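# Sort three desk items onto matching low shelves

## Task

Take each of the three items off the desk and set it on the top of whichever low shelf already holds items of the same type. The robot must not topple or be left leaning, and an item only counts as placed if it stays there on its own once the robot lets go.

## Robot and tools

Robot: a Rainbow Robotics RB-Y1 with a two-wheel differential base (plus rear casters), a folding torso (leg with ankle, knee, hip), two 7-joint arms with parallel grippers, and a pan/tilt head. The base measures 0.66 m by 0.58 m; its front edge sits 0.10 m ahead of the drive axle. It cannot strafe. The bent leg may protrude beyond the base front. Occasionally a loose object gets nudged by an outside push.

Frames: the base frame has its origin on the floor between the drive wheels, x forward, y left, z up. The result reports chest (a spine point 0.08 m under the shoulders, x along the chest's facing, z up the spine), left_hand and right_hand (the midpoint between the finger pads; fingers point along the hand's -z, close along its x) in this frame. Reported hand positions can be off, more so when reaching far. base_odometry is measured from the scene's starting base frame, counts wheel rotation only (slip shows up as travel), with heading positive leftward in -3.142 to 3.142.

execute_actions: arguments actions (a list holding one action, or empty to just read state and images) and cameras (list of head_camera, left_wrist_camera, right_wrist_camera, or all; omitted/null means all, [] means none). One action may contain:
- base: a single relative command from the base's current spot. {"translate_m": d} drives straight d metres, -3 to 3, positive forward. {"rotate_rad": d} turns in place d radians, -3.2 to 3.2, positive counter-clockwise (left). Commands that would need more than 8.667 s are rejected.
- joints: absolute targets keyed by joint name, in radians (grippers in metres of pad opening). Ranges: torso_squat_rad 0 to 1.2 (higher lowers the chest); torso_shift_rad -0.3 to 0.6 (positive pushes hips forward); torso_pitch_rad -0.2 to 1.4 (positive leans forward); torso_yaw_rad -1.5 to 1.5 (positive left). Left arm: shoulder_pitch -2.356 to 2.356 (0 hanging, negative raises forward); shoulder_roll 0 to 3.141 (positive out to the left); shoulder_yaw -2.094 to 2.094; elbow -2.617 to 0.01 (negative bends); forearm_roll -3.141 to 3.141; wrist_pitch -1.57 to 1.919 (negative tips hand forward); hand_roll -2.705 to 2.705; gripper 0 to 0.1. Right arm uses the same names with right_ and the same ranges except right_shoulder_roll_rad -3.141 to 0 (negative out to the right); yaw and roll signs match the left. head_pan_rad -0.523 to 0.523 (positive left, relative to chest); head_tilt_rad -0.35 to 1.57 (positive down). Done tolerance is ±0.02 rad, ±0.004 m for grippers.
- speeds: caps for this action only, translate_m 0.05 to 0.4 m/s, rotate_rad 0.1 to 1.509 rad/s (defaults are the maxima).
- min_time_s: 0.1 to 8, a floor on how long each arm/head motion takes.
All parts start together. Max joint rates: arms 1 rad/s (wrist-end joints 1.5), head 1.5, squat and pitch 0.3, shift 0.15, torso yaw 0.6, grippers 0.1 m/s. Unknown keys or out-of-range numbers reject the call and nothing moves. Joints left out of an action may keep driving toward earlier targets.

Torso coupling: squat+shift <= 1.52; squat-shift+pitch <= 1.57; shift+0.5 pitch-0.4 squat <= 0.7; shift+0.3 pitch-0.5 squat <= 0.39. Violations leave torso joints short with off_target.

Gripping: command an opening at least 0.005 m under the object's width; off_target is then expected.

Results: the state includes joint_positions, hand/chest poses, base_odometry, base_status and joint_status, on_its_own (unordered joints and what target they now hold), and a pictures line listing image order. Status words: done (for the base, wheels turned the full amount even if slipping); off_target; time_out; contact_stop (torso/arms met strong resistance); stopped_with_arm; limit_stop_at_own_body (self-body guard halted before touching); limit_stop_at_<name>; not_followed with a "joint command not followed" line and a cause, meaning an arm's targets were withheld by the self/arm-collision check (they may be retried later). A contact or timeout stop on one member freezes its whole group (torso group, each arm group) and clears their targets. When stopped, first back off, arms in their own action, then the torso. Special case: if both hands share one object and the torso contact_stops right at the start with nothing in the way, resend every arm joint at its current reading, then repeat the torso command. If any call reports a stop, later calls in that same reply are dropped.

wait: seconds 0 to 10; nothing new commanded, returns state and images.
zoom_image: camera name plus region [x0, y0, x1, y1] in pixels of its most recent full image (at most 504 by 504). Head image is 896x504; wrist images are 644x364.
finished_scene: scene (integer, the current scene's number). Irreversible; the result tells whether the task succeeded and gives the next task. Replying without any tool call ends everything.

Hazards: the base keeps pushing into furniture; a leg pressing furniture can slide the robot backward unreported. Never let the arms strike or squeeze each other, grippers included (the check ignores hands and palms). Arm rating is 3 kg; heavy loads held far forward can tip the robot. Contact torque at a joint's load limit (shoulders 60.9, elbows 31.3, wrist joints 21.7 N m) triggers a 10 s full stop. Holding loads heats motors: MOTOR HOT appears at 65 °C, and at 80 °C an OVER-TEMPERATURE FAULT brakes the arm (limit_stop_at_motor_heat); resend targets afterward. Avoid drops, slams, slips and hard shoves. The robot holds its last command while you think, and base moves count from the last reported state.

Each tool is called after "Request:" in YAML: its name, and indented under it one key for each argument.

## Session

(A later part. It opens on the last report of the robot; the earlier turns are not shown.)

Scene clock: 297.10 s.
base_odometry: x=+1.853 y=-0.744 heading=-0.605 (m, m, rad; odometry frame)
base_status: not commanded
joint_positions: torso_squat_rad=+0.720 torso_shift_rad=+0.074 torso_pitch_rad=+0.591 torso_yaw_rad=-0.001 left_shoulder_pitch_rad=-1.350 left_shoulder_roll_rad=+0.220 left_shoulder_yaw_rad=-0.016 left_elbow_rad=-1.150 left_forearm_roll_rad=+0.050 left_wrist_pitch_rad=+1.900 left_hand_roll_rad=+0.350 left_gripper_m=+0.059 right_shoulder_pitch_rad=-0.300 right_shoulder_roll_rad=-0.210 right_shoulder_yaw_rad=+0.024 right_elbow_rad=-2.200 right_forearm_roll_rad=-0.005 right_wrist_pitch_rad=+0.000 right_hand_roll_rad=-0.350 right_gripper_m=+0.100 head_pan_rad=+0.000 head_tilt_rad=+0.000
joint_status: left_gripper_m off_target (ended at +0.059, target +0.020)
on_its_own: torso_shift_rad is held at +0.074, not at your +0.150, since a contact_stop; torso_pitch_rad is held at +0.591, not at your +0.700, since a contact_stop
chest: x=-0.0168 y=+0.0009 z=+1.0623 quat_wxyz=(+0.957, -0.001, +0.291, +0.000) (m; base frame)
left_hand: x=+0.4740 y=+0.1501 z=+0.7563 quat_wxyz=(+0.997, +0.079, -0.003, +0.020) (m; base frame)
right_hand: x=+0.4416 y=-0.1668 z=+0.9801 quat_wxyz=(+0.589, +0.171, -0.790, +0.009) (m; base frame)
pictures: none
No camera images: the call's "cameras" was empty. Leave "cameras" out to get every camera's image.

Request:
execute_actions:
  actions:
    - {"base":{"translate_m":-0.5},"joints":{"torso_squat_rad":0.4}}
  cameras: []

Request:
execute_actions:
  actions:
    - {"base":{"rotate_rad":3.02}}
  cameras: []

Request:
execute_actions:
  actions:
    - {"base":{"translate_m":2.6}}
  cameras: ["head_camera"]

Scene clock: 303.87 s.
base_odometry: x=+1.442 y=-0.460 heading=-0.606 (m, m, rad; odometry frame)
base_status: done
joint_positions: torso_squat_rad=+0.400 torso_shift_rad=+0.074 torso_pitch_rad=+0.591 torso_yaw_rad=-0.001 left_shoulder_pitch_rad=-1.350 left_shoulder_roll_rad=+0.220 left_shoulder_yaw_rad=-0.016 left_elbow_rad=-1.150 left_forearm_roll_rad=+0.050 left_wrist_pitch_rad=+1.900 left_hand_roll_rad=+0.350 left_gripper_m=+0.059 right_shoulder_pitch_rad=-0.300 right_shoulder_roll_rad=-0.210 right_shoulder_yaw_rad=+0.024 right_elbow_rad=-2.200 right_forearm_roll_rad=-0.005 right_wrist_pitch_rad=+0.000 right_hand_roll_rad=-0.350 right_gripper_m=+0.100 head_pan_rad=+0.000 head_tilt_rad=+0.000
joint_status: all done
on_its_own: torso_shift_rad is held at +0.074, not at your +0.150, since a contact_stop; torso_pitch_rad is held at +0.591, not at your +0.700, since a contact_stop
chest: x=-0.0081 y=+0.0009 z=+1.1804 quat_wxyz=(+0.957, -0.001, +0.291, +0.000) (m; base frame)
left_hand: x=+0.4827 y=+0.1502 z=+0.8745 quat_wxyz=(+0.997, +0.079, -0.003, +0.020) (m; base frame)
right_hand: x=+0.4503 y=-0.1667 z=+1.0983 quat_wxyz=(+0.589, +0.171, -0.790, +0.009) (m; base frame)
pictures: none
No camera images: the call's "cameras" was empty. Leave "cameras" out to get every camera's image.

Scene clock: 309.10 s.
base_odometry: x=+1.442 y=-0.460 heading=+2.414 (m, m, rad; odometry frame)
base_status: done
joint_positions: torso_squat_rad=+0.400 torso_shift_rad=+0.074 torso_pitch_rad=+0.591 torso_yaw_rad=-0.001 left_shoulder_pitch_rad=-1.350 left_shoulder_roll_rad=+0.220 left_shoulder_yaw_rad=-0.016 left_elbow_rad=-1.150 left_forearm_roll_rad=+0.050 left_wrist_pitch_rad=+1.900 left_hand_roll_rad=+0.350 left_gripper_m=+0.059 right_shoulder_pitch_rad=-0.300 right_shoulder_roll_rad=-0.210 right_shoulder_yaw_rad=+0.024 right_elbow_rad=-2.200 right_forearm_roll_rad=-0.005 right_wrist_pitch_rad=+0.000 right_hand_roll_rad=-0.350 right_gripper_m=+0.100 head_pan_rad=+0.000 head_tilt_rad=+0.000
joint_status: not commanded
on_its_own: torso_shift_rad is held at +0.074, not at your +0.150, since a contact_stop; torso_pitch_rad is held at +0.591, not at your +0.700, since a contact_stop
chest: x=-0.0081 y=+0.0009 z=+1.1804 quat_wxyz=(+0.957, -0.001, +0.291, +0.000) (m; base frame)
left_hand: x=+0.4827 y=+0.1502 z=+0.8745 quat_wxyz=(+0.997, +0.079, -0.003, +0.020) (m; base frame)
right_hand: x=+0.4503 y=-0.1668 z=+1.0983 quat_wxyz=(+0.589, +0.171, -0.790, +0.009) (m; base frame)
pictures: none
No camera images: the call's "cameras" was empty. Leave "cameras" out to get every camera's image.

Scene clock: 316.97 s.
base_odometry: x=-0.499 y=+1.270 heading=+2.414 (m, m, rad; odometry frame)
base_status: done
joint_positions: torso_squat_rad=+0.400 torso_shift_rad=+0.074 torso_pitch_rad=+0.591 torso_yaw_rad=-0.001 left_shoulder_pitch_rad=-1.350 left_shoulder_roll_rad=+0.220 left_shoulder_yaw_rad=-0.016 left_elbow_rad=-1.150 left_forearm_roll_rad=+0.050 left_wrist_pitch_rad=+1.900 left_hand_roll_rad=+0.350 left_gripper_m=+0.059 right_shoulder_pitch_rad=-0.300 right_shoulder_roll_rad=-0.210 right_shoulder_yaw_rad=+0.024 right_elbow_rad=-2.200 right_forearm_roll_rad=-0.005 right_wrist_pitch_rad=+0.000 right_hand_roll_rad=-0.350 right_gripper_m=+0.100 head_pan_rad=+0.000 head_tilt_rad=+0.000
joint_status: not commanded
on_its_own: torso_shift_rad is held at +0.074, not at your +0.150, since a contact_stop; torso_pitch_rad is held at +0.591, not at your +0.700, since a contact_stop
chest: x=-0.0081 y=+0.0009 z=+1.1804 quat_wxyz=(+0.957, -0.001, +0.291, +0.000) (m; base frame)
left_hand: x=+0.4827 y=+0.1502 z=+0.8744 quat_wxyz=(+0.997, +0.079, -0.003, +0.020) (m; base frame)
right_hand: x=+0.4503 y=-0.1668 z=+1.0982 quat_wxyz=(+0.589, +0.171, -0.790, +0.009) (m; base frame)
pictures: head_camera
Images, in order (width x height): head_camera 896x504.

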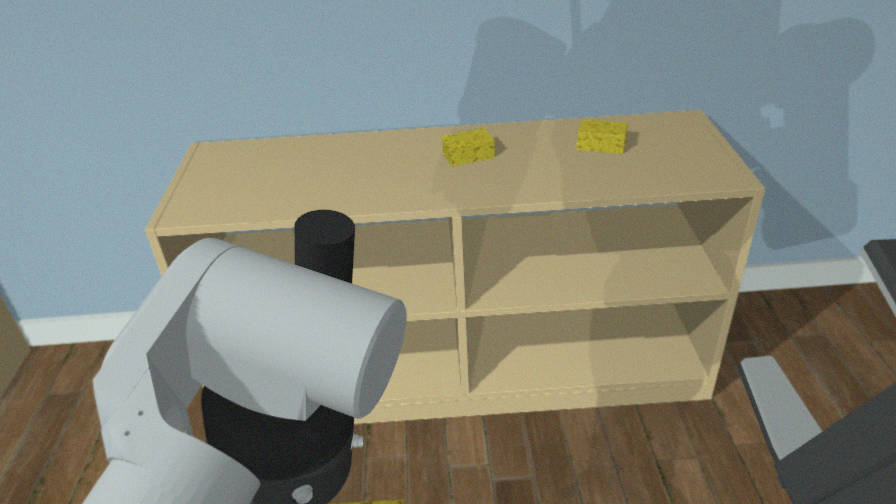

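Request:
execute_actions:
  actions:
    - {"base":{"translate_m":0.7},"joints":{"torso_squat_rad":0.7}}
  cameras: ["left_wrist_camera"]

Scene clock: 321.30 s.
base_odometry: x=-1.022 y=+1.735 heading=+2.414 (m, m, rad; odometry frame)
base_status: done
joint_positions: torso_squat_rad=+0.700 torso_shift_rad=+0.074 torso_pitch_rad=+0.591 torso_yaw_rad=-0.001 left_shoulder_pitch_rad=-1.350 left_shoulder_roll_rad=+0.220 left_shoulder_yaw_rad=-0.016 left_elbow_rad=-1.150 left_forearm_roll_rad=+0.050 left_wrist_pitch_rad=+1.900 left_hand_roll_rad=+0.350 left_gripper_m=+0.059 right_shoulder_pitch_rad=-0.300 right_shoulder_roll_rad=-0.210 right_shoulder_yaw_rad=+0.024 right_elbow_rad=-2.200 right_forearm_roll_rad=-0.005 right_wrist_pitch_rad=+0.000 right_hand_roll_rad=-0.350 right_gripper_m=+0.100 head_pan_rad=+0.000 head_tilt_rad=+0.000
joint_status: all done
on_its_own: torso_shift_rad is held at +0.074, not at your +0.150, since a contact_stop; torso_pitch_rad is held at +0.591, not at your +0.700, since a contact_stop
chest: x=-0.0161 y=+0.0009 z=+1.0713 quat_wxyz=(+0.957, -0.001, +0.291, +0.000) (m; base frame)
left_hand: x=+0.4747 y=+0.1501 z=+0.7653 quat_wxyz=(+0.997, +0.079, -0.003, +0.020) (m; base frame)
right_hand: x=+0.4423 y=-0.1668 z=+0.9892 quat_wxyz=(+0.589, +0.171, -0.790, +0.009) (m; base frame)
pictures: left_wrist_camera
Images, in order (width x height): left_wrist_camera 644x364.

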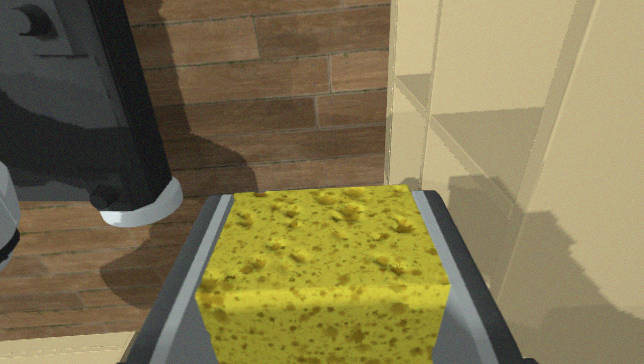

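Same situation as before; 0.3 more.

Request:
execute_actions:
  actions:
    - {"base":{"translate_m":0.3}}
  cameras: ["left_wrist_camera"]

Scene clock: 325.10 s.
base_odometry: x=-1.246 y=+1.935 heading=+2.414 (m, m, rad; odometry frame)
base_status: done
joint_positions: torso_squat_rad=+0.700 torso_shift_rad=+0.074 torso_pitch_rad=+0.591 torso_yaw_rad=-0.001 left_shoulder_pitch_rad=-1.350 left_shoulder_roll_rad=+0.220 left_shoulder_yaw_rad=-0.016 left_elbow_rad=-1.150 left_forearm_roll_rad=+0.050 left_wrist_pitch_rad=+1.900 left_hand_roll_rad=+0.350 left_gripper_m=+0.059 right_shoulder_pitch_rad=-0.300 right_shoulder_roll_rad=-0.210 right_shoulder_yaw_rad=+0.024 right_elbow_rad=-2.200 right_forearm_roll_rad=-0.005 right_wrist_pitch_rad=+0.000 right_hand_roll_rad=-0.350 right_gripper_m=+0.100 head_pan_rad=+0.000 head_tilt_rad=+0.000
joint_status: not commanded
on_its_own: torso_shift_rad is held at +0.074, not at your +0.150, since a contact_stop; torso_pitch_rad is held at +0.591, not at your +0.700, since a contact_stop
chest: x=-0.0161 y=+0.0009 z=+1.0714 quat_wxyz=(+0.957, -0.001, +0.291, +0.000) (m; base frame)
left_hand: x=+0.4747 y=+0.1501 z=+0.7654 quat_wxyz=(+0.997, +0.079, -0.003, +0.020) (m; base frame)
right_hand: x=+0.4423 y=-0.1668 z=+0.9892 quat_wxyz=(+0.589, +0.171, -0.790, +0.009) (m; base frame)
pictures: left_wrist_camera
Images, in order (width x height): left_wrist_camera 644x364.

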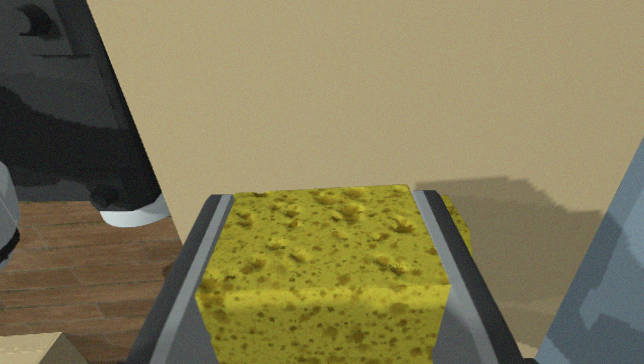

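Request:
execute_actions:
  actions:
    - {"base":{"translate_m":-0.04},"joints":{"torso_squat_rad":0.92}}
  cameras: []

Request:
execute_actions:
  actions:
    - {"joints":{"left_gripper_m":0.1}}
  cameras: []

Request:
execute_actions:
  actions:
    - {"base":{"translate_m":-0.6},"joints":{"torso_squat_rad":0.6}}
  cameras: ["head_camera"]

Scene clock: 329.43 s.
base_odometry: x=-1.216 y=+1.908 heading=+2.414 (m, m, rad; odometry frame)
base_status: done
joint_positions: torso_squat_rad=+0.920 torso_shift_rad=+0.074 torso_pitch_rad=+0.591 torso_yaw_rad=-0.001 left_shoulder_pitch_rad=-1.350 left_shoulder_roll_rad=+0.220 left_shoulder_yaw_rad=-0.016 left_elbow_rad=-1.150 left_forearm_roll_rad=+0.050 left_wrist_pitch_rad=+1.900 left_hand_roll_rad=+0.350 left_gripper_m=+0.059 right_shoulder_pitch_rad=-0.300 right_shoulder_roll_rad=-0.210 right_shoulder_yaw_rad=+0.024 right_elbow_rad=-2.200 right_forearm_roll_rad=-0.005 right_wrist_pitch_rad=+0.000 right_hand_roll_rad=-0.350 right_gripper_m=+0.100 head_pan_rad=+0.000 head_tilt_rad=+0.000
joint_status: all done
on_its_own: torso_shift_rad is held at +0.074, not at your +0.150, since a contact_stop; torso_pitch_rad is held at +0.591, not at your +0.700, since a contact_stop
chest: x=-0.0243 y=+0.0008 z=+0.9603 quat_wxyz=(+0.957, -0.001, +0.291, +0.000) (m; base frame)
left_hand: x=+0.4665 y=+0.1500 z=+0.6544 quat_wxyz=(+0.997, +0.079, -0.003, +0.020) (m; base frame)
right_hand: x=+0.4340 y=-0.1669 z=+0.8782 quat_wxyz=(+0.589, +0.171, -0.790, +0.009) (m; base frame)
pictures: none
No camera images: the call's "cameras" was empty. Leave "cameras" out to get every camera's image.

Scene clock: 330.70 s.
base_odometry: x=-1.216 y=+1.908 heading=+2.414 (m, m, rad; odometry frame)
base_status: not commanded
joint_positions: torso_squat_rad=+0.920 torso_shift_rad=+0.074 torso_pitch_rad=+0.591 torso_yaw_rad=-0.001 left_shoulder_pitch_rad=-1.350 left_shoulder_roll_rad=+0.220 left_shoulder_yaw_rad=-0.016 left_elbow_rad=-1.150 left_forearm_roll_rad=+0.050 left_wrist_pitch_rad=+1.900 left_hand_roll_rad=+0.350 left_gripper_m=+0.099 right_shoulder_pitch_rad=-0.300 right_shoulder_roll_rad=-0.210 right_shoulder_yaw_rad=+0.024 right_elbow_rad=-2.200 right_forearm_roll_rad=-0.005 right_wrist_pitch_rad=+0.000 right_hand_roll_rad=-0.350 right_gripper_m=+0.100 head_pan_rad=+0.000 head_tilt_rad=+0.000
joint_status: all done
on_its_own: torso_shift_rad is held at +0.074, not at your +0.150, since a contact_stop; torso_pitch_rad is held at +0.591, not at your +0.700, since a contact_stop
chest: x=-0.0243 y=+0.0008 z=+0.9603 quat_wxyz=(+0.957, -0.001, +0.291, +0.000) (m; base frame)
left_hand: x=+0.4665 y=+0.1500 z=+0.6544 quat_wxyz=(+0.997, +0.079, -0.003, +0.020) (m; base frame)
right_hand: x=+0.4340 y=-0.1669 z=+0.8782 quat_wxyz=(+0.589, +0.171, -0.790, +0.009) (m; base frame)
pictures: none
No camera images: the call's "cameras" was empty. Leave "cameras" out to get every camera's image.

Scene clock: 333.67 s.
base_odometry: x=-0.768 y=+1.509 heading=+2.413 (m, m, rad; odometry frame)
base_status: done
joint_positions: torso_squat_rad=+0.600 torso_shift_rad=+0.074 torso_pitch_rad=+0.591 torso_yaw_rad=-0.001 left_shoulder_pitch_rad=-1.350 left_shoulder_roll_rad=+0.220 left_shoulder_yaw_rad=-0.016 left_elbow_rad=-1.150 left_forearm_roll_rad=+0.050 left_wrist_pitch_rad=+1.900 left_hand_roll_rad=+0.350 left_gripper_m=+0.099 right_shoulder_pitch_rad=-0.300 right_shoulder_roll_rad=-0.210 right_shoulder_yaw_rad=+0.024 right_elbow_rad=-2.200 right_forearm_roll_rad=-0.005 right_wrist_pitch_rad=+0.000 right_hand_roll_rad=-0.350 right_gripper_m=+0.100 head_pan_rad=+0.000 head_tilt_rad=+0.000
joint_status: all done
on_its_own: torso_shift_rad is held at +0.074, not at your +0.150, since a contact_stop; torso_pitch_rad is held at +0.591, not at your +0.700, since a contact_stop
chest: x=-0.0131 y=+0.0009 z=+1.1136 quat_wxyz=(+0.957, -0.001, +0.291, +0.000) (m; base frame)
left_hand: x=+0.4777 y=+0.1501 z=+0.8077 quat_wxyz=(+0.997, +0.079, -0.003, +0.020) (m; base frame)
right_hand: x=+0.4453 y=-0.1668 z=+1.0315 quat_wxyz=(+0.589, +0.171, -0.790, +0.009) (m; base frame)
pictures: head_camera
Images, in order (width x height): head_camera 896x504.

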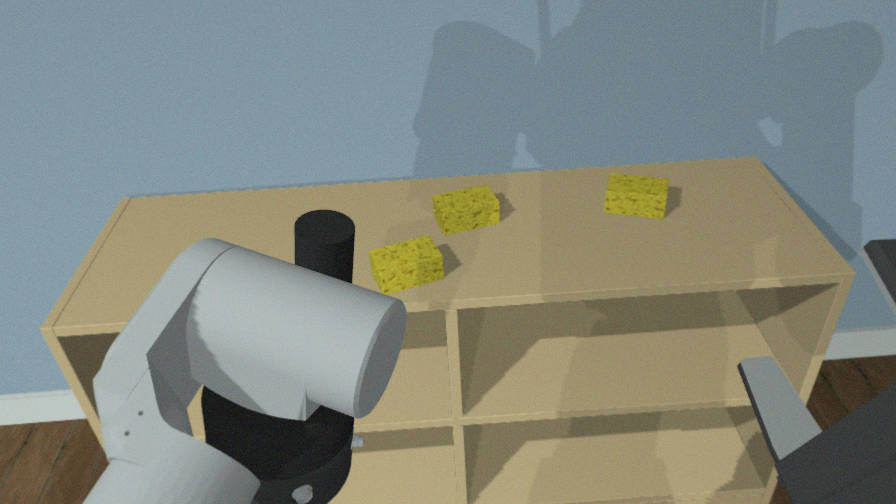

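Request:
finished_scene:
  scene: 1

The scene is finished: the task was done.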